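# Rest three sticks across posts above the blue disc

## Task

Three arms are fixed on the tabletop. In the scene frame, in metres, with heading in degrees counter-clockwise from +x: arm1 sits at x=+0.62 y=+0.00 z=+0.72 and faces +180; arm2 sits at x=-0.31 y=+0.54 z=+0.72 and faces -60; arm3 sits at x=-0.31 y=-0.54 z=+0.72 and faces +60. Place all three sticks so that each stick's long axis, somewhere between its two ends, runs above the blue disc painted on the table. When you finish, no stick may be touching the table, and every post must still be standing close to its original spot. You may use any number of the arms. The arrangement has to hold up without help, because anything that stays in place only while a robot holds it does not count. Finally open the grippers and move the arms away.

## Robot and tools

Robots: arm1, arm2 and arm3 are identical i2rt Big YAM arms. Each has six revolute joints, a two-finger gripper and a wrist camera. With joints 1 and 6 at zero and the hand level and pointing forward, the wrist camera rides on top of the hand and looks toward the fingertips. The hand reaches roughly 1.0 m from the joint 1 axis. Joints move at different speeds, so the hand can sweep a wide, curved path between two postures. Two fixed room cameras, cam_high and cam_low, also watch the scene.

Frame: one shared scene frame, origin on the floor, +z up, metres. The tabletop is near z=0.72. arm1 stands at x=+0.62 y=0 facing -x; arm2 at x=-0.31 y=+0.54 facing -60 deg; arm3 at x=-0.31 y=-0.54 facing +60 deg. The point 'hand' lies between the fingertips; its z axis runs along the fingers and its y axis is the direction of opening.

Tool execute_actions(actions, cameras): actions is a list holding one action, or empty to just read state and images. The action is an object keyed by arm name; under each name sits a 'joints' object. Each joint value is an absolute target, not an offset, in the robot's own joint space. Names, units and ranges: joint1_rad -2.879 to 2.879 (rotates the whole arm about its foot, positive counter-clockwise seen from above, 0 points where the foot faces); joint2_rad 0 to 3.141 (shoulder; 0 has the upper arm lying back roughly flat, rising values lift it up and over to the front); joint3_rad 0 to 3.019 (elbow; 0 is fully folded, larger opens); joint4_rad -1.692 to 1.57 (hand pitch, positive tilts fingers up); joint5_rad -1.57 to 1.57 (hand yaw, positive toward the arm's right); joint6_rad -2.094 to 2.094 (hand roll, positive clockwise viewed from behind the hand); gripper_m 0 to 0.093 metres of fingertip gap. Completion tolerances are ±0.045, ±0.14, ±0.09, ±0.055, ±0.03, ±0.035 rad and ±0.003 m respectively. Every motion in one action starts at once and may finish at different moments. Any joint or arm you omit keeps whatever target it had and may still be pushing. An unknown key or an out-of-range number rejects the whole call and nothing moves. cameras is a list of names from arm1_cam_wrist, arm2_cam_wrist, arm3_cam_wrist, cam_high, cam_low, all; omitted, null or ["all"] gives every camera, [] gives none.

Tool wait(seconds): 0 to 10 s, commands nothing, then returns state and images. zoom_image(camera, region): region is [x0, y0, x1, y1] in pixels of that camera's last full image (504x504, origin top-left), at most 504 by 504. read_manual(section) only returns licence text. finished_scene(scene) closes the current scene by its number; it is final and the goal must already hold.

Results: joint_positions gives current joint values (gripper_m is the sum of both finger slides). joint_status tells how each commanded motion of the last action ended: reached, 'off_target' (resting away from the target, maybe still pushing), 'contact_stop' or 'time_out' (target dropped, joint holds where it stopped, though a timed-out joint may keep a nearby target and keep pushing), 'not_followed' (a self/arm-collision check withheld the targets; the gripper part still runs, and the arm may retry the withheld targets later). A 'joint command not followed' line, often with a 'cause:' line, signals that check. on_its_own lists joints doing things the call did not command; 'held at' is the target being held, not the position. Joint torques are raw drive outputs with per-arm offsets and noise, so read them with care. MOTOR HOT appears from 85 °C; at 100 °C an OVER-TEMPERATURE FAULT drops that arm and its gripper, and its keys show 'limit_stop_at_motor_heat' until you resend targets. Images come in the order listed in the 'pictures' line. A stop reported in a result cancels the later motion, wait and finish calls of the same reply. Camera calibration (intrinsics K, distortion, T_world_to_cam) is supplied per camera; wrist camera poses derive from joint readings and can be off by more.

Cautions: the arm does not yield on contact and can press hard; to relieve a push, command the joint its reported position. Very small target changes may not move a joint, and a loaded joint sinks. Never let two robots press together; the clearance check may react late and ignores fingers, gripper housings and wrist cameras. Avoid dropping, slamming or letting sticks slip, and never knock a stick or post off the work area. A loose object may occasionally get nudged by itself. The robot keeps holding the last command while you think. Finish with grippers opened and arms retracted away from the sticks and posts.

Each tool is called after "Call:" as name(argument=value, ...), one argument or row to a line, values as JSON.

## Session

Call:
execute_actions(
  actions=[],
)

Scene clock: 0.00 s.
Joint torques (N m, as the arm reports them, + toward a larger angle): no reading
arm1.joint_positions: joint1_rad=+0.162 joint2_rad=+0.534 joint3_rad=+1.448 joint4_rad=-1.325 joint5_rad=+0.052 joint6_rad=+0.055 gripper_m=+0.095
arm1.joint_status: not commanded
arm1.hand: x=+0.4346 y=-0.0206 z=+1.3324 quat_wxyz=(-0.043, -0.834, -0.035, +0.548) (m; scene frame)
arm2.joint_positions: joint1_rad=-0.022 joint2_rad=+0.454 joint3_rad=+1.351 joint4_rad=-1.503 joint5_rad=-0.175 joint6_rad=-0.395 gripper_m=+0.094
arm2.joint_status: not commanded
arm2.hand: x=-0.2155 y=+0.4184 z=+1.3047 quat_wxyz=(-0.391, -0.267, -0.841, +0.260) (m; scene frame)
arm3.joint_positions: joint1_rad=+0.335 joint2_rad=+0.550 joint3_rad=+1.446 joint4_rad=-1.233 joint5_rad=-0.075 joint6_rad=+0.341 gripper_m=+0.094
arm3.joint_status: not commanded
arm3.hand: x=-0.2901 y=-0.3363 z=+1.3549 quat_wxyz=(-0.355, +0.428, -0.692, -0.460) (m; scene frame)
pictures: arm1_cam_wrist, arm2_cam_wrist, arm3_cam_wrist, cam_high, cam_low
Images, in order (width x height): arm1_cam_wrist 504x504, arm2_cam_wrist 504x504, arm3_cam_wrist 504x504, cam_high 504x504, cam_low 504x504.

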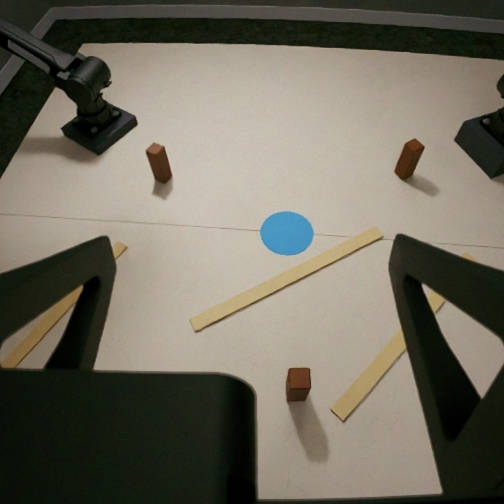

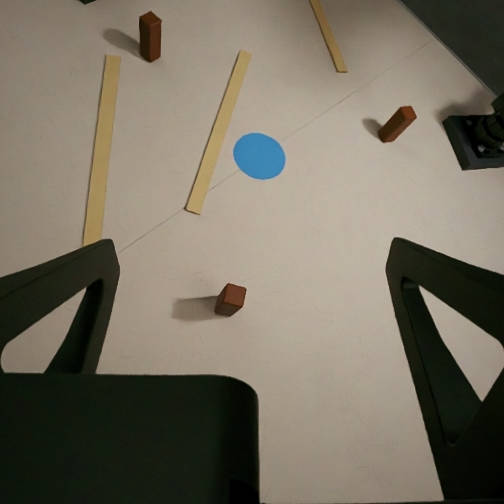

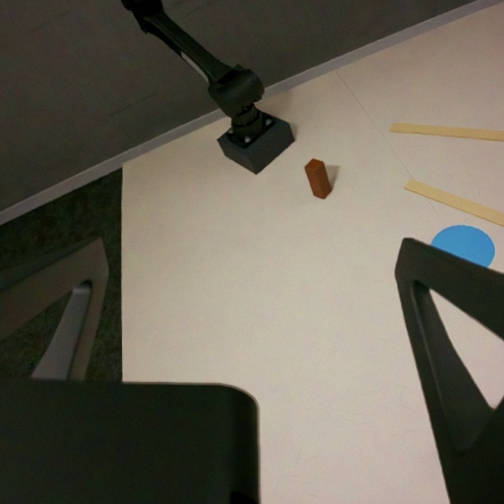

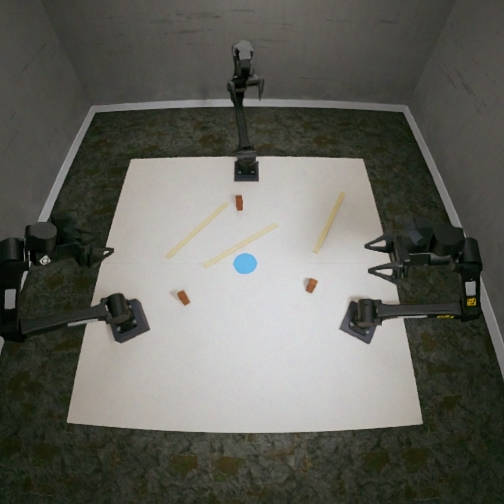

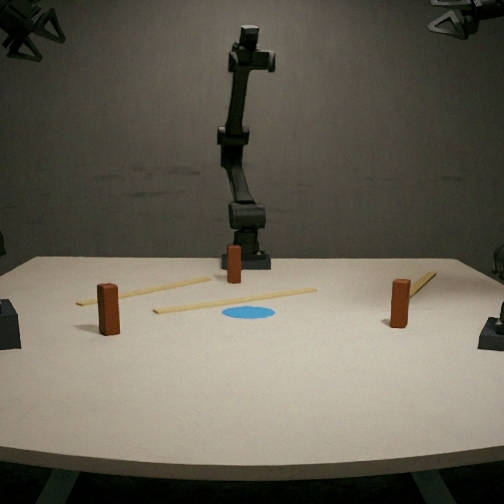

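Call:
zoom_image(
  camera="cam_high",
  region=[150, 170, 360, 320],
)

Call:
zoom_image(
  camera="cam_low",
  region=[60, 230, 460, 350],
)

Region (150, 170, 360, 320) of cam_high's 504x504 image, scaled by 2.400, with more detail than that image has; it fills the top 360 rows of this view, and the rest is white.

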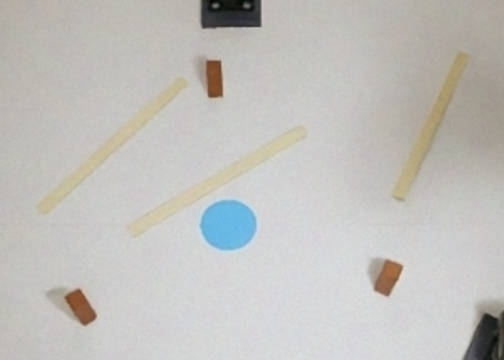

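Region (60, 230, 460, 350) of cam_low's 504x504 image, scaled by 1.260, with more detail than that image has; it fills the top 151 rows of this view, and the rest is white.

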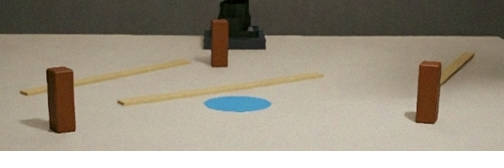

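Call:
execute_actions(
  actions=[
    {"arm1":{"joints":{"joint1_rad":0.117,"joint2_rad":1.766,"joint3_rad":1.248,"joint4_rad":-1.053,"joint5_rad":0,"joint6_rad":1.11}},"arm2":{"joints":{"joint1_rad":0.527,"joint2_rad":1.866,"joint3_rad":1.273,"joint4_rad":-0.978,"joint5_rad":0,"joint6_rad":0.21}},"arm3":{"joints":{"joint1_rad":-0.864,"joint2_rad":1.773,"joint3_rad":1.241,"joint4_rad":-1.039,"joint5_rad":0,"joint6_rad":0.7}}},
  ],
)

Scene clock: 121.90 s.
Joint torques (N m, as the arm reports them, + toward a larger angle): arm1=[ -1.16 -12.25   7.11   0.5   -0.03   0.03] | arm2=[ -1.5  -15.73   8.59   0.71   0.06   0.06] | arm3=[  1.23 -12.77   9.31   0.41   0.     0.13]
arm1.joint_positions: joint1_rad=+0.122 joint2_rad=+1.782 joint3_rad=+1.242 joint4_rad=-1.063 joint5_rad=+0.002 joint6_rad=+1.093 gripper_m=+0.095
arm1.joint_status: all done
arm1.hand: x=+0.1370 y=-0.0641 z=+0.7919 quat_wxyz=(+0.007, -0.887, +0.461, -0.012) (m; scene frame)
arm2.joint_positions: joint1_rad=+0.522 joint2_rad=+1.867 joint3_rad=+1.262 joint4_rad=-0.985 joint5_rad=-0.002 joint6_rad=+0.201 gripper_m=+0.094
arm2.joint_status: all done
arm2.hand: x=+0.1197 y=+0.2680 z=+0.7972 quat_wxyz=(+0.009, -0.371, -0.928, -0.001) (m; scene frame)
arm3.joint_positions: joint1_rad=-0.874 joint2_rad=+1.769 joint3_rad=+1.231 joint4_rad=-1.047 joint5_rad=-0.001 joint6_rad=+0.688 gripper_m=+0.094
arm3.joint_status: all done
arm3.hand: x=+0.1693 y=-0.4502 z=+0.8012 quat_wxyz=(+0.003, -0.251, -0.968, +0.000) (m; scene frame)
pictures: arm1_cam_wrist, arm2_cam_wrist, arm3_cam_wrist, cam_high, cam_low
camera_calibration (this result's frames):
arm1_cam_wrist: T_world_to_cam=[[0.819994, 0.571899, 0.0232405, -0.0911292], [0.446522, -0.664574, 0.599132, -0.578609], [0.358088, -0.480908, -0.800313, 0.676054], [0, 0, 0, 1]] pos_world=[0.0909997, -0.00729195, 0.889836]
arm2_cam_wrist: T_world_to_cam=[[-0.692987, -0.720862, 0.0112506, 0.265081], [-0.575688, 0.562686, 0.593269, -0.547039], [-0.433996, 0.404651, -0.804926, 0.70889], [0, 0, 0, 1]] pos_world=[0.176429, 0.212046, 0.892163]
arm3_cam_wrist: T_world_to_cam=[[-0.472907, -0.881111, 0.00133786, -0.316913], [-0.707181, 0.380461, 0.59594, -0.186105], [-0.525599, 0.280878, -0.803028, 0.982474], [0, 0, 0, 1]] pos_world=[0.234906, -0.484386, 0.900286]
Images, in order (width x height): arm1_cam_wrist 504x504, arm2_cam_wrist 504x504, arm3_cam_wrist 504x504, cam_high 504x504, cam_low 504x504.

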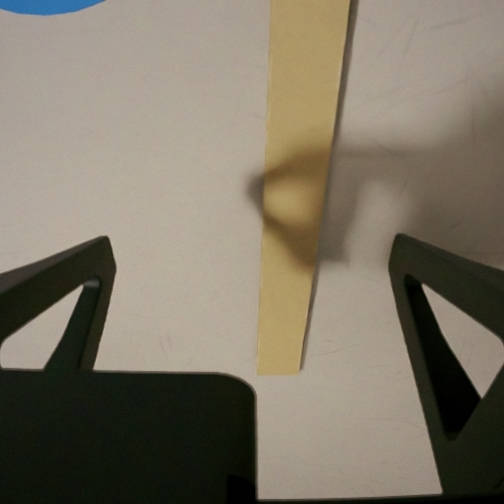

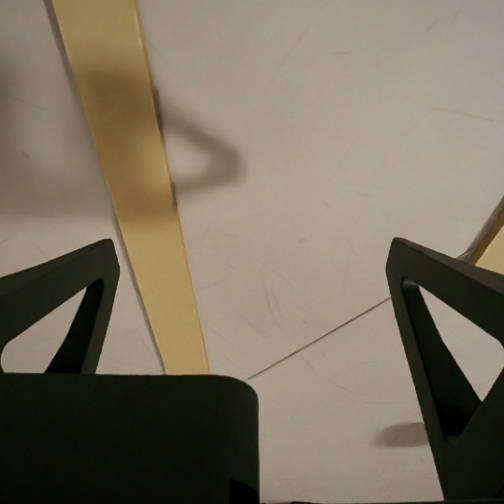

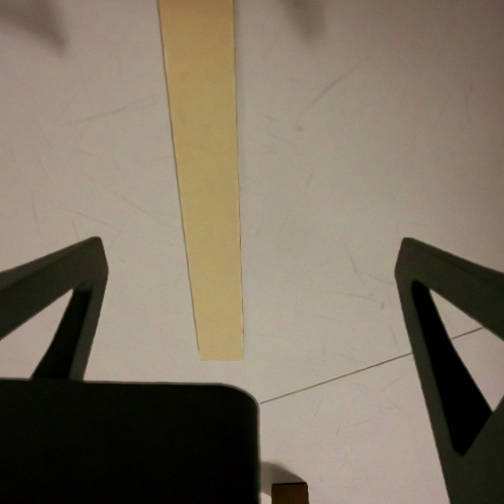

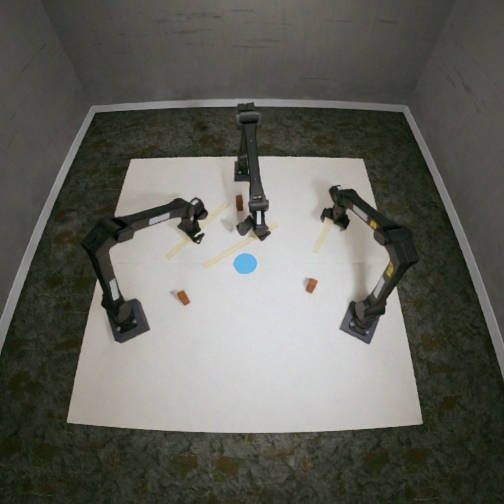

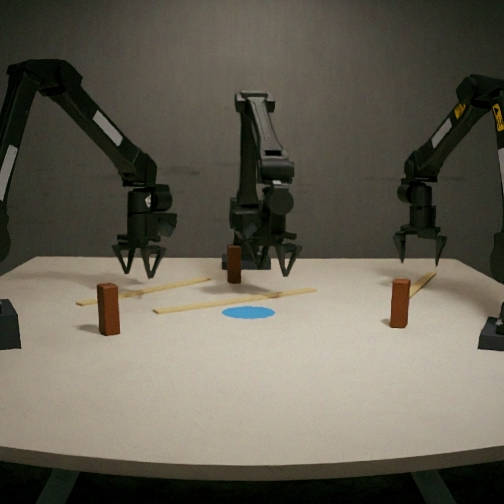

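Call:
execute_actions(
  actions=[
    {"arm1":{"joints":{"joint1_rad":0.102,"joint2_rad":1.785,"joint3_rad":1.104,"joint4_rad":-0.89,"joint6_rad":1.08}},"arm2":{"joints":{"joint1_rad":0.622,"joint2_rad":1.958,"joint3_rad":1.239,"joint4_rad":-0.852,"joint6_rad":0.3}},"arm3":{"joints":{"joint1_rad":-0.836,"joint2_rad":1.868,"joint3_rad":1.203,"joint4_rad":-0.906,"joint6_rad":0.73}}},
  ],
)

Scene clock: 154.77 s.
Joint torques (N m, as the arm reports them, + toward a larger angle): arm1=[ -1.11 -11.07   6.4    0.65  -0.03  -0.23] | arm2=[ -1.98 -16.13   7.39   0.86   0.06   0.03] | arm3=[  0.76 -14.36   8.51   0.55   0.11   0.08]
arm1.joint_positions: joint1_rad=+0.106 joint2_rad=+1.790 joint3_rad=+1.100 joint4_rad=-0.903 joint5_rad=+0.002 joint6_rad=+1.093 gripper_m=+0.095
arm1.joint_status: all done
arm1.hand: x=+0.1636 y=-0.0533 z=+0.7437 quat_wxyz=(+0.004, -0.883, +0.468, -0.009) (m; scene frame)
arm2.joint_positions: joint1_rad=+0.628 joint2_rad=+1.958 joint3_rad=+1.234 joint4_rad=-0.864 joint5_rad=-0.002 joint6_rad=+0.291 gripper_m=+0.094
arm2.joint_status: all done
arm2.hand: x=+0.1481 y=+0.3133 z=+0.7435 quat_wxyz=(+0.008, -0.364, -0.931, +0.000) (m; scene frame)
arm3.joint_positions: joint1_rad=-0.839 joint2_rad=+1.869 joint3_rad=+1.194 joint4_rad=-0.922 joint5_rad=-0.001 joint6_rad=+0.718 gripper_m=+0.094
arm3.joint_status: all done
arm3.hand: x=+0.1688 y=-0.4330 z=+0.7428 quat_wxyz=(+0.008, -0.249, -0.968, +0.002) (m; scene frame)
pictures: arm1_cam_wrist, arm2_cam_wrist, arm3_cam_wrist, cam_high, cam_low
camera_calibration (this result's frames):
arm1_cam_wrist: T_world_to_cam=[[0.829468, 0.558359, 0.0148007, -0.11397], [0.441143, -0.671131, 0.595799, -0.551394], [0.342603, -0.487667, -0.802997, 0.63729], [0, 0, 0, 1]] pos_world=[0.11944, 0.00436408, 0.841949]
arm2_cam_wrist: T_world_to_cam=[[-0.681621, -0.7316, 0.0124064, 0.31893], [-0.584837, 0.554918, 0.591635, -0.519322], [-0.439724, 0.396015, -0.806111, 0.664083], [0, 0, 0, 1]] pos_world=[0.205685, 0.258523, 0.838617]
arm3_cam_wrist: T_world_to_cam=[[-0.468444, -0.883447, 0.00909548, -0.309493], [-0.702423, 0.378661, 0.602676, -0.164847], [-0.535876, 0.275931, -0.797934, 0.926316], [0, 0, 0, 1]] pos_world=[0.235618, -0.466599, 0.841303]
Images, in order (width x height): arm1_cam_wrist 504x504, arm2_cam_wrist 504x504, arm3_cam_wrist 504x504, cam_high 504x504, cam_low 504x504.

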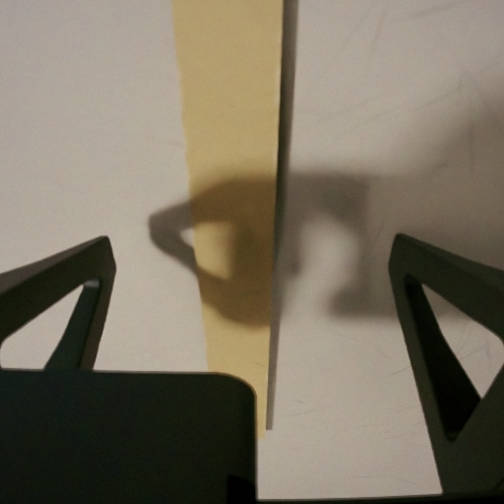

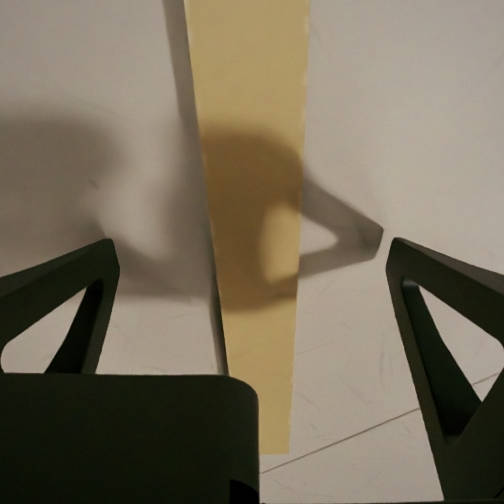

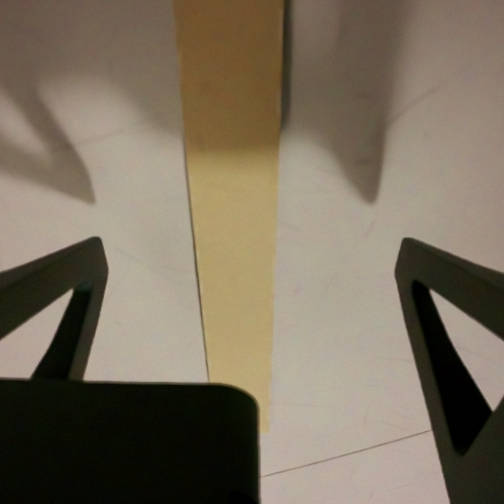

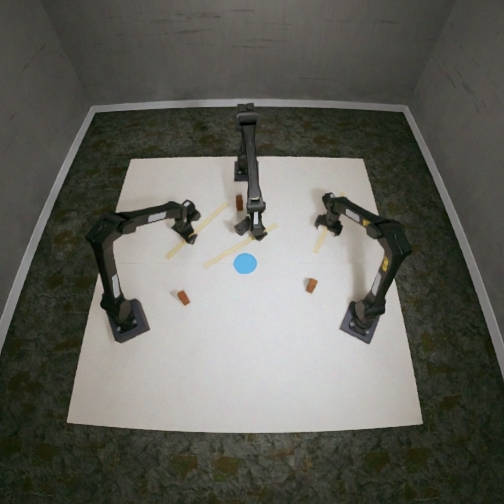

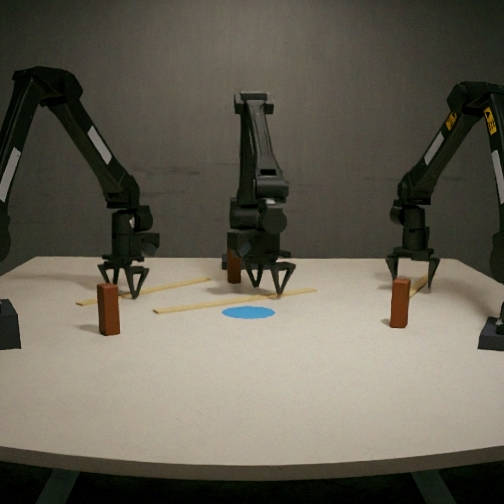

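Call:
execute_actions(
  actions=[
    {"arm1":{"joints":{"joint3_rad":1.04,"joint4_rad":-0.83}},"arm2":{"joints":{"joint3_rad":1.174,"joint4_rad":-0.79}},"arm3":{"joints":{"joint3_rad":1.134,"joint4_rad":-0.84}}},
  ],
)

Call:
zoom_image(
  camera="cam_low",
  region=[60, 230, 460, 350],
)

Scene clock: 160.20 s.
Joint torques (N m, as the arm reports them, + toward a larger angle): arm1=[ -1.1  -10.6    5.54   0.65  -0.01  -0.23] | arm2=[ -2.12 -15.04   5.07   0.71   0.09   0.01] | arm3=[ -0.22 -12.27   8.07   0.59   0.09   0.09]
arm1.joint_positions: joint1_rad=+0.105 joint2_rad=+1.789 joint3_rad=+1.045 joint4_rad=-0.843 joint5_rad=+0.001 joint6_rad=+1.093 gripper_m=+0.095
arm1.joint_status: all done
arm1.hand: x=+0.1760 y=-0.0519 z=+0.7282 quat_wxyz=(+0.002, -0.883, +0.469, -0.006) (m; scene frame)
arm2.joint_positions: joint1_rad=+0.628 joint2_rad=+1.946 joint3_rad=+1.195 joint4_rad=-0.796 joint5_rad=-0.002 joint6_rad=+0.296 gripper_m=+0.094
arm2.joint_status: all done
arm2.hand: x=+0.1473 y=+0.3135 z=+0.7385 quat_wxyz=(-0.012, -0.366, -0.930, +0.002) (m; scene frame)
arm3.joint_positions: joint1_rad=-0.839 joint2_rad=+1.869 joint3_rad=+1.127 joint4_rad=-0.857 joint5_rad=-0.001 joint6_rad=+0.719 gripper_m=+0.094
arm3.joint_status: all done
arm3.hand: x=+0.1520 y=-0.4366 z=+0.7231 quat_wxyz=(+0.010, -0.250, -0.968, +0.003) (m; scene frame)
pictures: arm1_cam_wrist, arm2_cam_wrist, arm3_cam_wrist, cam_high, cam_low
camera_calibration (this result's frames):
arm1_cam_wrist: T_world_to_cam=[[0.829987, 0.55771, 0.00902742, -0.120716], [0.444155, -0.670611, 0.594144, -0.545947], [0.337414, -0.489122, -0.804308, 0.623099], [0, 0, 0, 1]] pos_world=[0.132436, 0.00597783, 0.826624]
arm2_cam_wrist: T_world_to_cam=[[-0.68535, -0.728214, 0.0000037963, 0.327262], [-0.603378, 0.567865, 0.55988, -0.494805], [-0.407714, 0.383711, -0.828574, 0.675326], [0, 0, 0, 1]] pos_world=[0.201075, 0.260169, 0.836587]
arm3_cam_wrist: T_world_to_cam=[[-0.469427, -0.882908, 0.010593, -0.321053], [-0.700642, 0.379766, 0.604052, -0.16417], [-0.537345, 0.276136, -0.796875, 0.902125], [0, 0, 0, 1]] pos_world=[0.219017, -0.470223, 0.821449]
Images, in order (width x height): arm1_cam_wrist 504x504, arm2_cam_wrist 504x504, arm3_cam_wrist 504x504, cam_high 504x504, cam_low 504x504.

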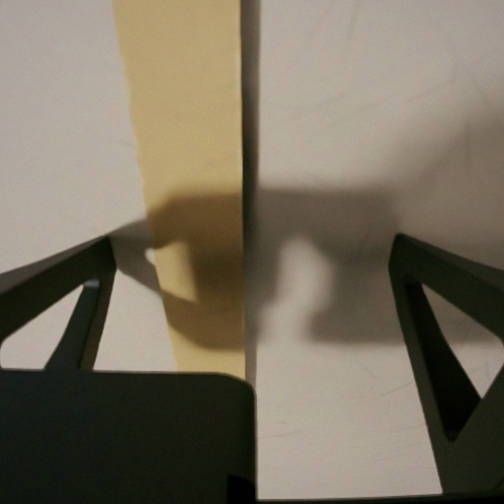

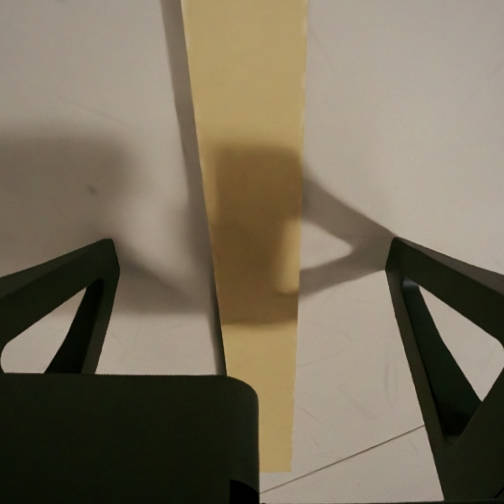

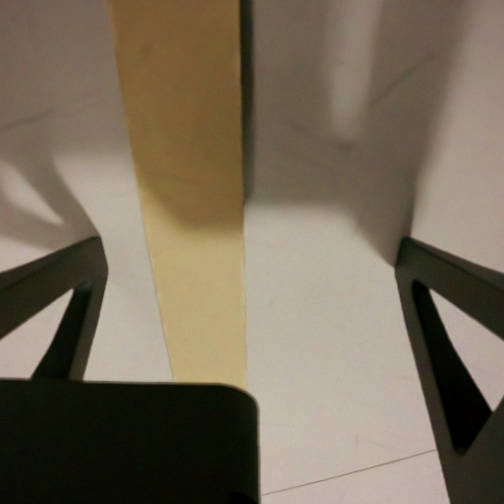

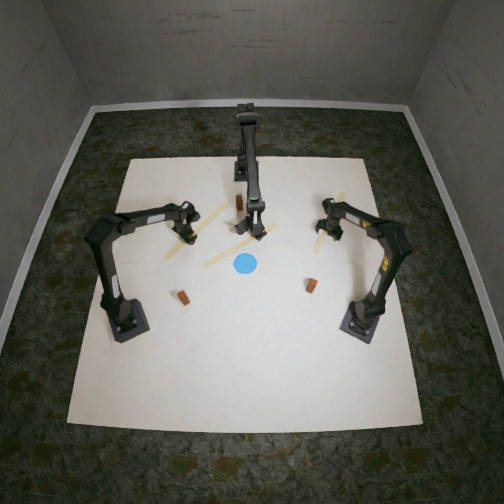

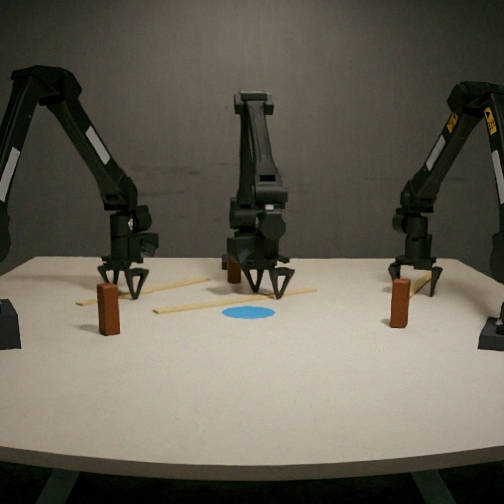

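Region (60, 230, 460, 350) of cam_low's 504x504 image, scaled by 1.260, with more detail than that image has; it fills the top 151 rows of this view, and the rest is white.

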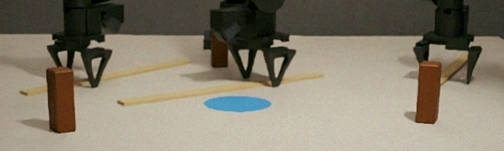

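Call:
execute_actions(
  actions=[
    {"arm1":{"joints":{"gripper_m":0.02}},"arm2":{"joints":{"joint2_rad":1.946,"joint3_rad":1.215,"joint4_rad":-0.83,"gripper_m":0.02}},"arm3":{"joints":{"joint3_rad":1.145,"gripper_m":0.02}}},
  ],
  cameras=["arm1_cam_wrist","arm2_cam_wrist","arm3_cam_wrist"],
)

Scene clock: 165.73 s.
Joint torques (N m, as the arm reports them, + toward a larger angle): arm1=[ -1.12 -10.68   5.52   0.62   0.01  -0.23] | arm2=[ -2.08 -15.8    8.56  -0.05   0.17   0.01] | arm3=[  0.52 -13.62   9.14   0.95   0.05   0.07]
arm1.joint_positions: joint1_rad=+0.105 joint2_rad=+1.789 joint3_rad=+1.045 joint4_rad=-0.842 joint5_rad=+0.001 joint6_rad=+1.093 gripper_m=+0.027
arm1.joint_status: gripper_m off_target (ended at +0.027, target +0.020)
arm1.hand: x=+0.1758 y=-0.0520 z=+0.7282 quat_wxyz=(+0.002, -0.883, +0.469, -0.006) (m; scene frame)
arm2.joint_positions: joint1_rad=+0.628 joint2_rad=+1.946 joint3_rad=+1.195 joint4_rad=-0.816 joint5_rad=-0.005 joint6_rad=+0.296 gripper_m=+0.027
arm2.joint_status: gripper_m off_target (ended at +0.027, target +0.020); the others done
arm2.hand: x=+0.1431 y=+0.3160 z=+0.7386 quat_wxyz=(-0.002, -0.366, -0.931, +0.000) (m; scene frame)
arm3.joint_positions: joint1_rad=-0.839 joint2_rad=+1.869 joint3_rad=+1.127 joint4_rad=-0.856 joint5_rad=-0.001 joint6_rad=+0.720 gripper_m=+0.027
arm3.joint_status: gripper_m off_target (ended at +0.027, target +0.020); the others done
arm3.hand: x=+0.1522 y=-0.4365 z=+0.7231 quat_wxyz=(+0.009, -0.250, -0.968, +0.002) (m; scene frame)
pictures: arm1_cam_wrist, arm2_cam_wrist, arm3_cam_wrist
camera_calibration (this result's frames):
arm1_cam_wrist: T_world_to_cam=[[0.829785, 0.558024, 0.00817116, -0.119844], [0.44483, -0.670164, 0.594144, -0.54602], [0.337022, -0.489376, -0.804318, 0.623177], [0, 0, 0, 1]] pos_world=[0.132306, 0.00592103, 0.826626]
arm2_cam_wrist: T_world_to_cam=[[-0.685353, -0.728201, 0.00370293, 0.323449], [-0.593795, 0.561785, 0.576026, -0.510222], [-0.421543, 0.392582, -0.817423, 0.663677], [0, 0, 0, 1]] pos_world=[0.198477, 0.261623, 0.835208]
arm3_cam_wrist: T_world_to_cam=[[-0.470456, -0.882371, 0.00958105, -0.319698], [-0.70083, 0.380217, 0.60355, -0.163443], [-0.536198, 0.277229, -0.797267, 0.902814], [0, 0, 0, 1]] pos_world=[0.219137, -0.470235, 0.821493]
Images, in order (width x height): arm1_cam_wrist 504x504, arm2_cam_wrist 504x504, arm3_cam_wrist 504x504.

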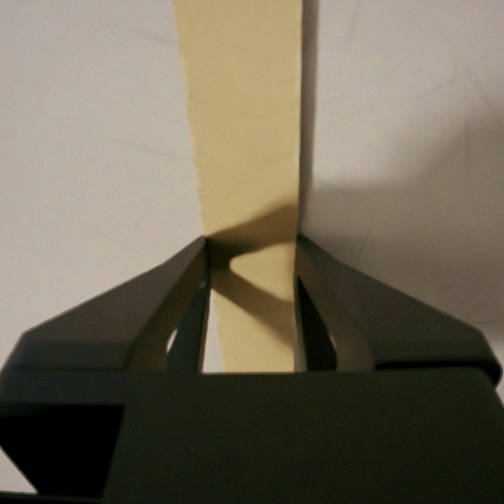

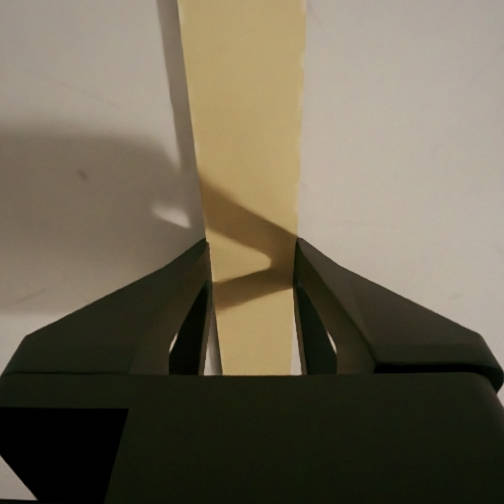

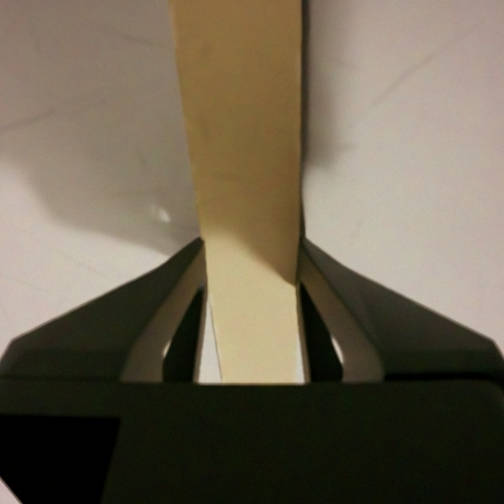

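Call:
execute_actions(
  actions=[
    {"arm1":{"joints":{"joint2_rad":1.548,"joint3_rad":1.252,"joint4_rad":-1.275}},"arm2":{"joints":{"joint2_rad":1.726,"joint3_rad":1.365,"joint4_rad":-1.21}},"arm3":{"joints":{"joint2_rad":1.62,"joint3_rad":1.325,"joint4_rad":-1.276}}},
  ],
  cameras=["cam_high","cam_low"],
)

Scene clock: 180.17 s.
Joint torques (N m, as the arm reports them, + toward a larger angle): arm1=[-1.09 -9.61  9.36 -0.28  0.03 -0.24] | arm2=[ -2.06 -14.21  10.69   0.07   0.14   0.01] | arm3=[  0.24 -11.65  11.14   0.01   0.07   0.15]
arm1.joint_positions: joint1_rad=+0.105 joint2_rad=+1.556 joint3_rad=+1.226 joint4_rad=-1.264 joint5_rad=+0.000 joint6_rad=+1.093 gripper_m=+0.027
arm1.joint_status: all done
arm1.hand: x=+0.1839 y=-0.0504 z=+0.8876 quat_wxyz=(+0.004, -0.883, +0.469, -0.010) (m; scene frame)
arm2.joint_positions: joint1_rad=+0.628 joint2_rad=+1.719 joint3_rad=+1.343 joint4_rad=-1.201 joint5_rad=-0.004 joint6_rad=+0.296 gripper_m=+0.027
arm2.joint_status: all done
arm2.hand: x=+0.1386 y=+0.3188 z=+0.8961 quat_wxyz=(+0.003, -0.366, -0.931, +0.000) (m; scene frame)
arm3.joint_positions: joint1_rad=-0.839 joint2_rad=+1.612 joint3_rad=+1.306 joint4_rad=-1.262 joint5_rad=-0.001 joint6_rad=+0.720 gripper_m=+0.027
arm3.joint_status: all done
arm3.hand: x=+0.1481 y=-0.4379 z=+0.8996 quat_wxyz=(-0.004, -0.250, -0.968, -0.004) (m; scene frame)
pictures: cam_high, cam_low
Images, in order (width x height): cam_high 504x504, cam_low 504x504.

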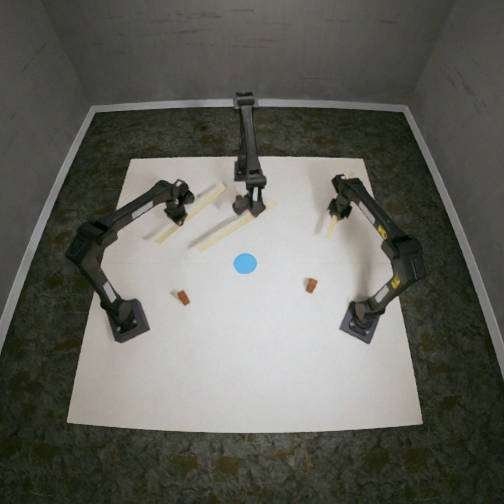

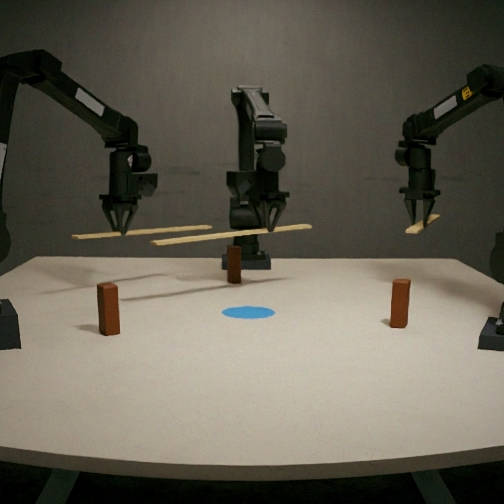

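Call:
execute_actions(
  actions=[
    {"arm1":{"joints":{"joint1_rad":-0.038,"joint2_rad":1.202,"joint3_rad":0.93,"joint4_rad":-1.29,"joint6_rad":-0.2}},"arm2":{"joints":{"joint2_rad":1.682,"joint3_rad":1.48,"joint4_rad":-1.365}},"arm3":{"joints":{"joint1_rad":-0.077,"joint2_rad":1.127,"joint3_rad":1.015,"joint4_rad":-1.455}}},
  ],
  cameras=["cam_high","cam_low"],
)

Call:
execute_actions(
  actions=[
    {"arm3":{"joints":{"joint6_rad":-0.262}}},
  ],
  cameras=["cam_high","cam_low"],
)

Scene clock: 225.47 s.
Joint torques (N m, as the arm reports them, + toward a larger angle): arm1=[-0.38 -4.69  7.52  0.03 -0.04 -0.26] | arm2=[ -2.04 -16.02  13.01  -0.02   0.14   0.01] | arm3=[ 0.42 -4.12 10.2  -0.31  0.1   0.06]
arm1.joint_positions: joint1_rad=-0.044 joint2_rad=+1.199 joint3_rad=+0.932 joint4_rad=-1.285 joint5_rad=+0.000 joint6_rad=-0.183 gripper_m=+0.027
arm1.joint_status: all done
arm1.hand: x=+0.3001 y=+0.0114 z=+0.9082 quat_wxyz=(-0.001, -0.997, -0.075, +0.012) (m; scene frame)
arm2.joint_positions: joint1_rad=+0.628 joint2_rad=+1.696 joint3_rad=+1.434 joint4_rad=-1.356 joint5_rad=-0.004 joint6_rad=+0.296 gripper_m=+0.027
arm2.joint_status: all done
arm2.hand: x=+0.1341 y=+0.3212 z=+0.9403 quat_wxyz=(+0.023, -0.366, -0.930, -0.002) (m; scene frame)
arm3.joint_positions: joint1_rad=-0.080 joint2_rad=+1.115 joint3_rad=+1.009 joint4_rad=-1.443 joint5_rad=-0.001 joint6_rad=+0.720 gripper_m=+0.027
arm3.joint_status: all done
arm3.hand: x=-0.1420 y=-0.2890 z=+0.9671 quat_wxyz=(-0.011, +0.126, -0.992, -0.011) (m; scene frame)
pictures: cam_high, cam_low
Images, in order (width x height): cam_high 504x504, cam_low 504x504.

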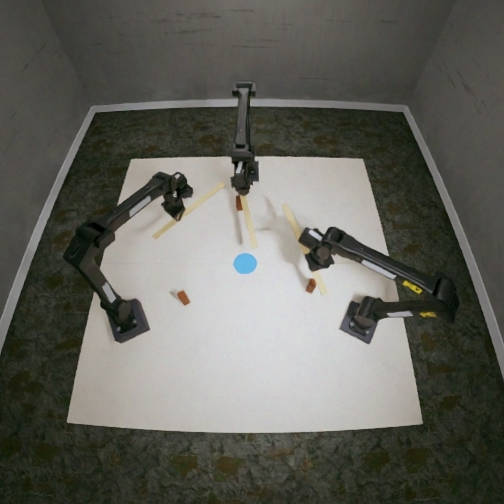

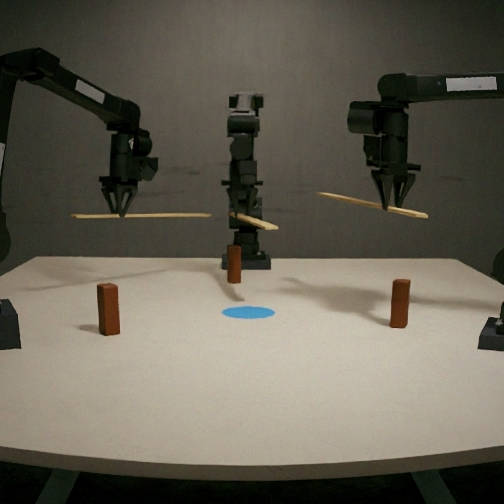

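Scene clock: 227.33 s.
Joint torques (N m, as the arm reports them, + toward a larger angle): arm1=[-0.47 -4.65  7.52  0.04 -0.04 -0.27] | arm2=[ -2.08 -15.71  13.     0.01   0.14   0.01] | arm3=[ 0.05 -3.88 10.2  -0.55  0.04 -0.08]
arm1.joint_positions: joint1_rad=-0.044 joint2_rad=+1.199 joint3_rad=+0.932 joint4_rad=-1.285 joint5_rad=+0.000 joint6_rad=-0.183 gripper_m=+0.027
arm1.joint_status: not commanded
arm1.hand: x=+0.3001 y=+0.0114 z=+0.9082 quat_wxyz=(-0.001, -0.997, -0.075, +0.012) (m; scene frame)
arm2.joint_positions: joint1_rad=+0.628 joint2_rad=+1.696 joint3_rad=+1.434 joint4_rad=-1.356 joint5_rad=-0.004 joint6_rad=+0.296 gripper_m=+0.027
arm2.joint_status: not commanded
arm2.hand: x=+0.1341 y=+0.3212 z=+0.9403 quat_wxyz=(+0.023, -0.366, -0.930, -0.002) (m; scene frame)
arm3.joint_positions: joint1_rad=-0.080 joint2_rad=+1.115 joint3_rad=+1.009 joint4_rad=-1.443 joint5_rad=-0.001 joint6_rad=-0.250 gripper_m=+0.027
arm3.joint_status: all done
arm3.hand: x=-0.1420 y=-0.2890 z=+0.9671 quat_wxyz=(-0.015, +0.574, -0.819, -0.004) (m; scene frame)
pictures: cam_high, cam_low
Images, in order (width x height): cam_high 504x504, cam_low 504x504.

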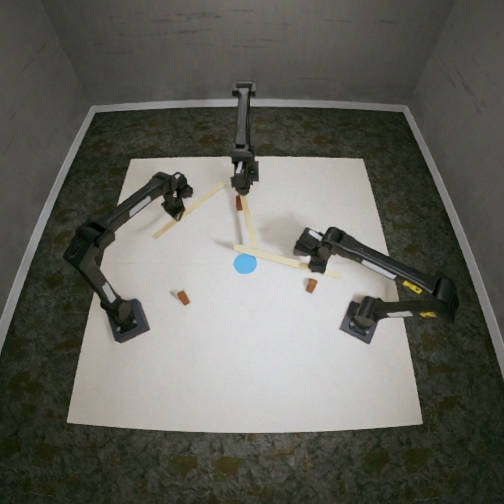

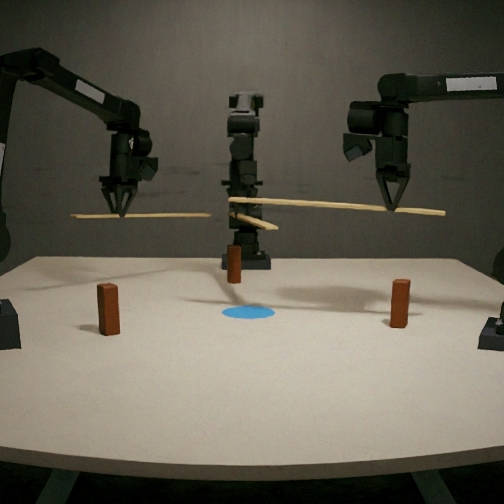

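Call:
execute_actions(
  actions=[
    {"arm3":{"joints":{"joint2_rad":1.163,"joint3_rad":0.875,"joint4_rad":-1.28}}},
  ],
  cameras=[],
)

Call:
execute_actions(
  actions=[
    {"arm2":{"joints":{"joint1_rad":-0.091,"joint2_rad":1.187,"joint3_rad":1.0,"joint4_rad":-1.38,"joint6_rad":-0.204}}},
  ],
  cameras=["cam_high","cam_low"],
)

Scene clock: 241.27 s.
Joint torques (N m, as the arm reports them, + toward a larger angle): arm1=[-0.36 -4.72  7.53  0.06 -0.04 -0.26] | arm2=[ -2.06 -15.66  12.99   0.01   0.15   0.01] | arm3=[ 1.12 -6.05 10.89  0.78  0.01 -0.08]
arm1.joint_positions: joint1_rad=-0.044 joint2_rad=+1.199 joint3_rad=+0.932 joint4_rad=-1.285 joint5_rad=+0.000 joint6_rad=-0.183 gripper_m=+0.027
arm1.joint_status: not commanded
arm1.hand: x=+0.3001 y=+0.0114 z=+0.9082 quat_wxyz=(-0.001, -0.997, -0.075, +0.012) (m; scene frame)
arm2.joint_positions: joint1_rad=+0.628 joint2_rad=+1.696 joint3_rad=+1.434 joint4_rad=-1.356 joint5_rad=-0.004 joint6_rad=+0.296 gripper_m=+0.027
arm2.joint_status: not commanded
arm2.hand: x=+0.1341 y=+0.3212 z=+0.9403 quat_wxyz=(+0.023, -0.366, -0.930, -0.002) (m; scene frame)
arm3.joint_positions: joint1_rad=-0.080 joint2_rad=+1.164 joint3_rad=+0.858 joint4_rad=-1.299 joint5_rad=-0.001 joint6_rad=-0.250 gripper_m=+0.027
arm3.joint_status: all done
arm3.hand: x=-0.1477 y=-0.2978 z=+0.8970 quat_wxyz=(+0.012, +0.574, -0.819, +0.006) (m; scene frame)
pictures: none
No camera images: the call's "cameras" was empty. Leave "cameras" out to get every camera's image.

Scene clock: 242.80 s.
Joint torques (N m, as the arm reports them, + toward a larger angle): arm1=[-0.46 -4.74  7.5   0.06 -0.04 -0.26] | arm2=[-2.27 -6.91  9.52  0.29 -0.1  -0.13] | arm3=[ 0.73 -4.81 10.71  0.76  0.04 -0.11]
arm1.joint_positions: joint1_rad=-0.044 joint2_rad=+1.199 joint3_rad=+0.932 joint4_rad=-1.285 joint5_rad=+0.000 joint6_rad=-0.183 gripper_m=+0.027
arm1.joint_status: not commanded
arm1.hand: x=+0.3001 y=+0.0114 z=+0.9082 quat_wxyz=(-0.001, -0.997, -0.075, +0.012) (m; scene frame)
arm2.joint_positions: joint1_rad=-0.082 joint2_rad=+1.183 joint3_rad=+0.998 joint4_rad=-1.376 joint5_rad=+0.001 joint6_rad=-0.195 gripper_m=+0.027
arm2.joint_status: all done
arm2.hand: x=-0.1838 y=+0.2441 z=+0.9783 quat_wxyz=(-0.004, -0.466, -0.885, +0.005) (m; scene frame)
arm3.joint_positions: joint1_rad=-0.080 joint2_rad=+1.164 joint3_rad=+0.858 joint4_rad=-1.299 joint5_rad=-0.001 joint6_rad=-0.250 gripper_m=+0.027
arm3.joint_status: not commanded
arm3.hand: x=-0.1477 y=-0.2978 z=+0.8970 quat_wxyz=(+0.012, +0.574, -0.819, +0.006) (m; scene frame)
pictures: cam_high, cam_low
Images, in order (width x height): cam_high 504x504, cam_low 504x504.

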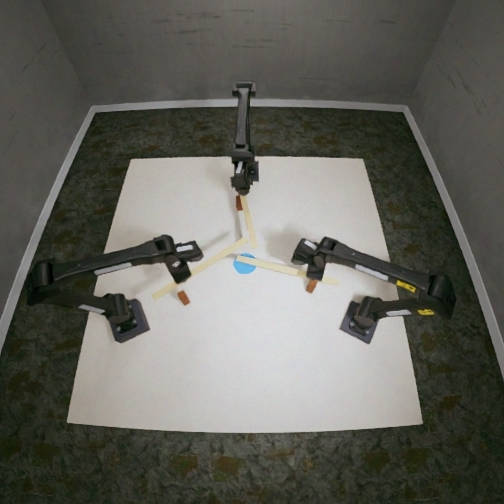

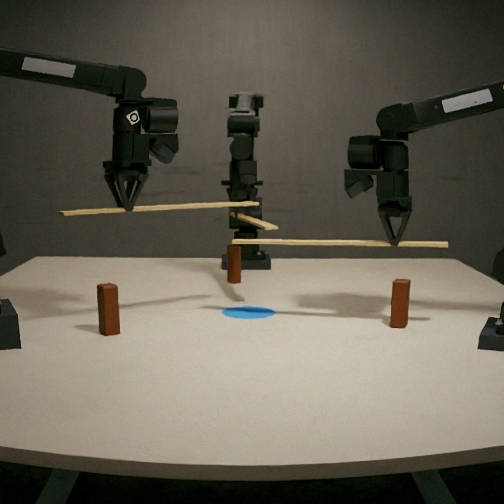

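Call:
execute_actions(
  actions=[
    {"arm1":{"joints":{"joint2_rad":1.054,"joint3_rad":0.725,"joint4_rad":-0.982}},"arm3":{"joints":{"joint2_rad":1.018,"joint3_rad":0.675,"joint4_rad":-0.964}}},
  ],
  cameras=[],
)

Call:
execute_actions(
  actions=[
    {"arm2":{"joints":{"joint2_rad":1.093,"joint3_rad":0.72,"joint4_rad":-0.93}}},
  ],
)

Scene clock: 264.50 s.
Joint torques (N m, as the arm reports them, + toward a larger angle): arm1=[-0.43 -3.54  7.94  1.3  -0.04 -0.25] | arm2=[-2.3  -7.    9.55  0.3  -0.1  -0.12] | arm3=[-0.25 -4.16 10.28  1.46 -0.01 -0.15]
arm1.joint_positions: joint1_rad=-0.044 joint2_rad=+1.056 joint3_rad=+0.724 joint4_rad=-1.000 joint5_rad=+0.000 joint6_rad=-0.183 gripper_m=+0.027
arm1.joint_status: all done
arm1.hand: x=+0.3068 y=+0.0111 z=+0.8769 quat_wxyz=(+0.010, -0.990, -0.075, +0.120) (m; scene frame)
arm2.joint_positions: joint1_rad=-0.082 joint2_rad=+1.183 joint3_rad=+0.998 joint4_rad=-1.376 joint5_rad=+0.001 joint6_rad=-0.196 gripper_m=+0.027
arm2.joint_status: not commanded
arm2.hand: x=-0.1838 y=+0.2441 z=+0.9783 quat_wxyz=(-0.004, -0.465, -0.885, +0.005) (m; scene frame)
arm3.joint_positions: joint1_rad=-0.080 joint2_rad=+1.024 joint3_rad=+0.665 joint4_rad=-0.987 joint5_rad=-0.001 joint6_rad=-0.251 gripper_m=+0.027
arm3.joint_status: all done
arm3.hand: x=-0.1446 y=-0.2935 z=+0.8681 quat_wxyz=(-0.109, +0.571, -0.813, -0.040) (m; scene frame)
pictures: none
No camera images: the call's "cameras" was empty. Leave "cameras" out to get every camera's image.

Scene clock: 265.67 s.
Joint torques (N m, as the arm reports them, + toward a larger angle): arm1=[-0.41 -3.48  7.9   1.28 -0.04 -0.25] | arm2=[-2.36 -5.99  9.84  1.55 -0.1  -0.11] | arm3=[ 0.02 -3.98 10.7   1.34  0.02 -0.11]
arm1.joint_positions: joint1_rad=-0.044 joint2_rad=+1.056 joint3_rad=+0.724 joint4_rad=-1.000 joint5_rad=+0.000 joint6_rad=-0.183 gripper_m=+0.027
arm1.joint_status: not commanded
arm1.hand: x=+0.3068 y=+0.0111 z=+0.8769 quat_wxyz=(+0.010, -0.990, -0.075, +0.120) (m; scene frame)
arm2.joint_positions: joint1_rad=-0.082 joint2_rad=+1.093 joint3_rad=+0.712 joint4_rad=-0.948 joint5_rad=+0.001 joint6_rad=-0.197 gripper_m=+0.027
arm2.joint_status: all done
arm2.hand: x=-0.1831 y=+0.2419 z=+0.9050 quat_wxyz=(-0.094, -0.461, -0.879, +0.078) (m; scene frame)
arm3.joint_positions: joint1_rad=-0.080 joint2_rad=+1.024 joint3_rad=+0.665 joint4_rad=-0.987 joint5_rad=-0.001 joint6_rad=-0.251 gripper_m=+0.027
arm3.joint_status: not commanded
arm3.hand: x=-0.1446 y=-0.2935 z=+0.8681 quat_wxyz=(-0.109, +0.571, -0.813, -0.040) (m; scene frame)
pictures: arm1_cam_wrist, arm2_cam_wrist, arm3_cam_wrist, cam_high, cam_low
camera_calibration (this result's frames):
arm1_cam_wrist: T_world_to_cam=[[-0.142542, 0.989105, 0.036788, 0.00351492], [0.91815, 0.118251, 0.378176, -0.614978], [0.369705, 0.087683, -0.925003, 0.81887], [0, 0, 0, 1]] pos_world=[0.262403, -0.00255547, 0.989897]
arm2_cam_wrist: T_world_to_cam=[[-0.828794, -0.556838, 0.0550679, -0.0689196], [-0.501494, 0.782845, 0.368317, -0.606659], [-0.248203, 0.277643, -0.928068, 0.851004], [0, 0, 0, 1]] pos_world=[-0.150135, 0.200268, 1.01703]
arm3_cam_wrist: T_world_to_cam=[[0.941786, -0.330033, 0.0641581, -0.0156274], [-0.327682, -0.858316, 0.394863, -0.641727], [-0.0752502, -0.392901, -0.916497, 0.793122], [0, 0, 0, 1]] pos_world=[-0.135882, -0.244345, 0.981291]
Images, in order (width x height): arm1_cam_wrist 504x504, arm2_cam_wrist 504x504, arm3_cam_wrist 504x504, cam_high 504x504, cam_low 504x504.

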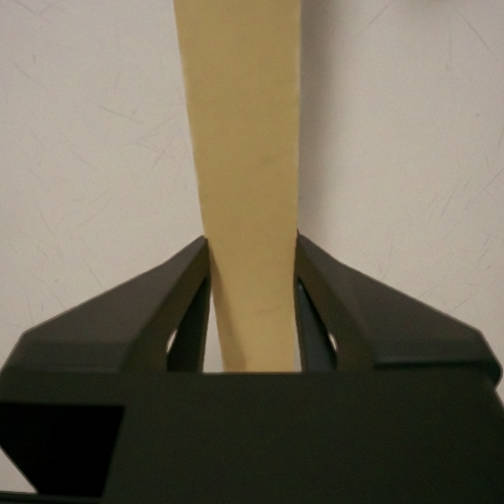

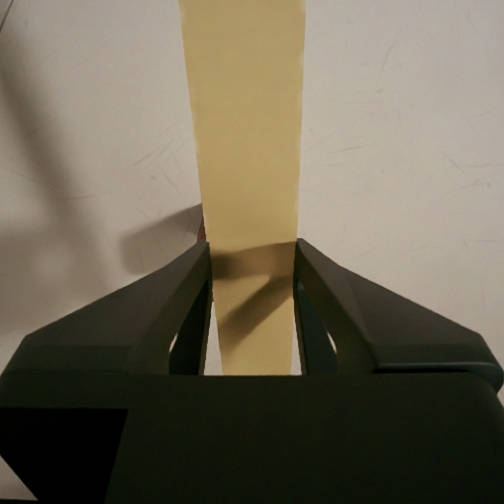

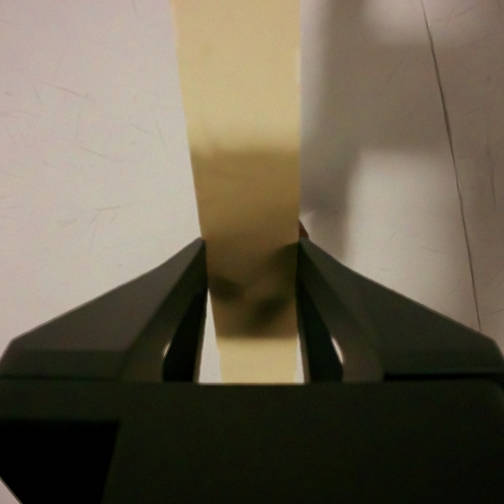

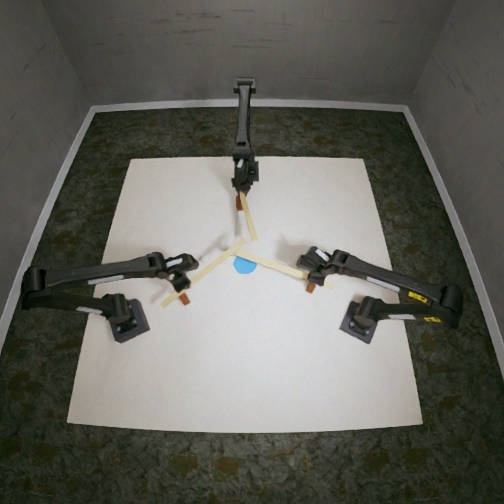

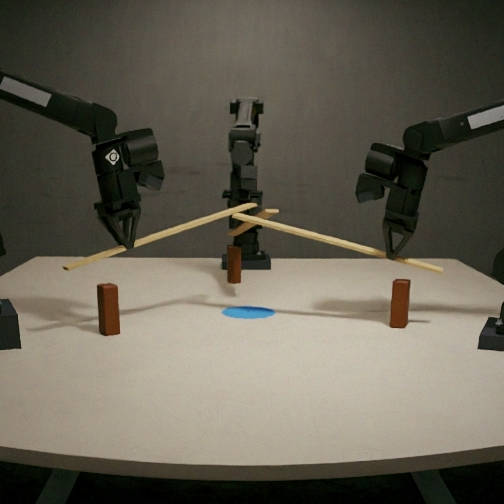

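Call:
execute_actions(
  actions=[
    {"arm2":{"joints":{"joint2_rad":1.093,"joint3_rad":0.67,"joint4_rad":-0.89}}},
  ],
  cameras=["cam_high","cam_low"],
)

Call:
zoom_image(
  camera="cam_high",
  region=[150, 170, 360, 320],
)

Call:
zoom_image(
  camera="cam_low",
  region=[50, 180, 460, 340],
)

Scene clock: 273.83 s.
Joint torques (N m, as the arm reports them, + toward a larger angle): arm1=[-0.37 -3.48  7.91  1.26 -0.04 -0.26] | arm2=[-2.25 -5.67  9.44  1.49 -0.09 -0.1 ] | arm3=[ 0.24 -4.58 10.39  1.43  0.05 -0.11]
arm1.joint_positions: joint1_rad=-0.044 joint2_rad=+1.056 joint3_rad=+0.724 joint4_rad=-1.000 joint5_rad=+0.000 joint6_rad=-0.183 gripper_m=+0.027
arm1.joint_status: not commanded
arm1.hand: x=+0.3068 y=+0.0111 z=+0.8769 quat_wxyz=(+0.010, -0.990, -0.075, +0.120) (m; scene frame)
arm2.joint_positions: joint1_rad=-0.082 joint2_rad=+1.093 joint3_rad=+0.665 joint4_rad=-0.906 joint5_rad=+0.001 joint6_rad=-0.197 gripper_m=+0.027
arm2.joint_status: all done
arm2.hand: x=-0.1865 y=+0.2496 z=+0.8880 quat_wxyz=(-0.092, -0.461, -0.879, +0.076) (m; scene frame)
arm3.joint_positions: joint1_rad=-0.080 joint2_rad=+1.024 joint3_rad=+0.665 joint4_rad=-0.987 joint5_rad=-0.001 joint6_rad=-0.252 gripper_m=+0.027
arm3.joint_status: not commanded
arm3.hand: x=-0.1446 y=-0.2935 z=+0.8681 quat_wxyz=(-0.109, +0.571, -0.812, -0.040) (m; scene frame)
pictures: cam_high, cam_low
Images, in order (width x height): cam_high 504x504, cam_low 504x504.

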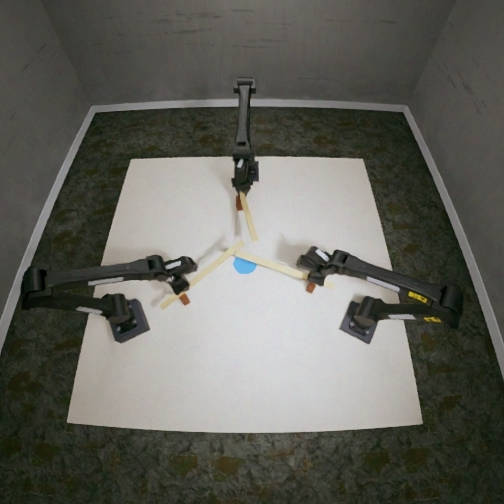

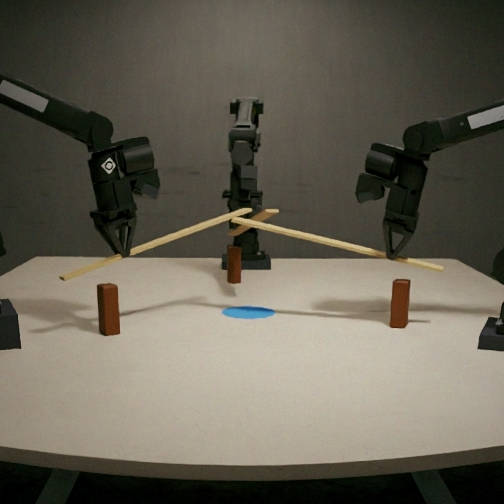

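Region (150, 170, 360, 320) of cam_high's 504x504 image, scaled by 2.400, with more detail than that image has; it fills the top 360 rows of this view, and the rest is white.

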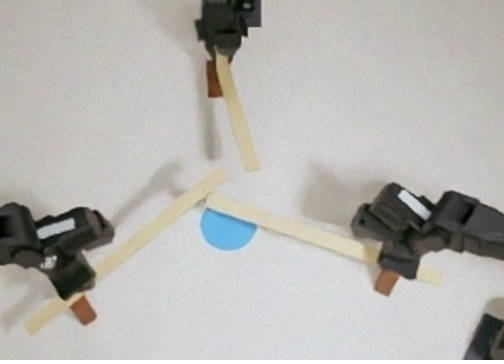

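Region (50, 180, 460, 340) of cam_low's 504x504 image, scaled by 1.229, with more detail than that image has; it fills the top 197 rows of this view, and the rest is white.

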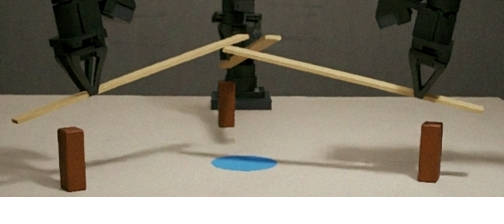

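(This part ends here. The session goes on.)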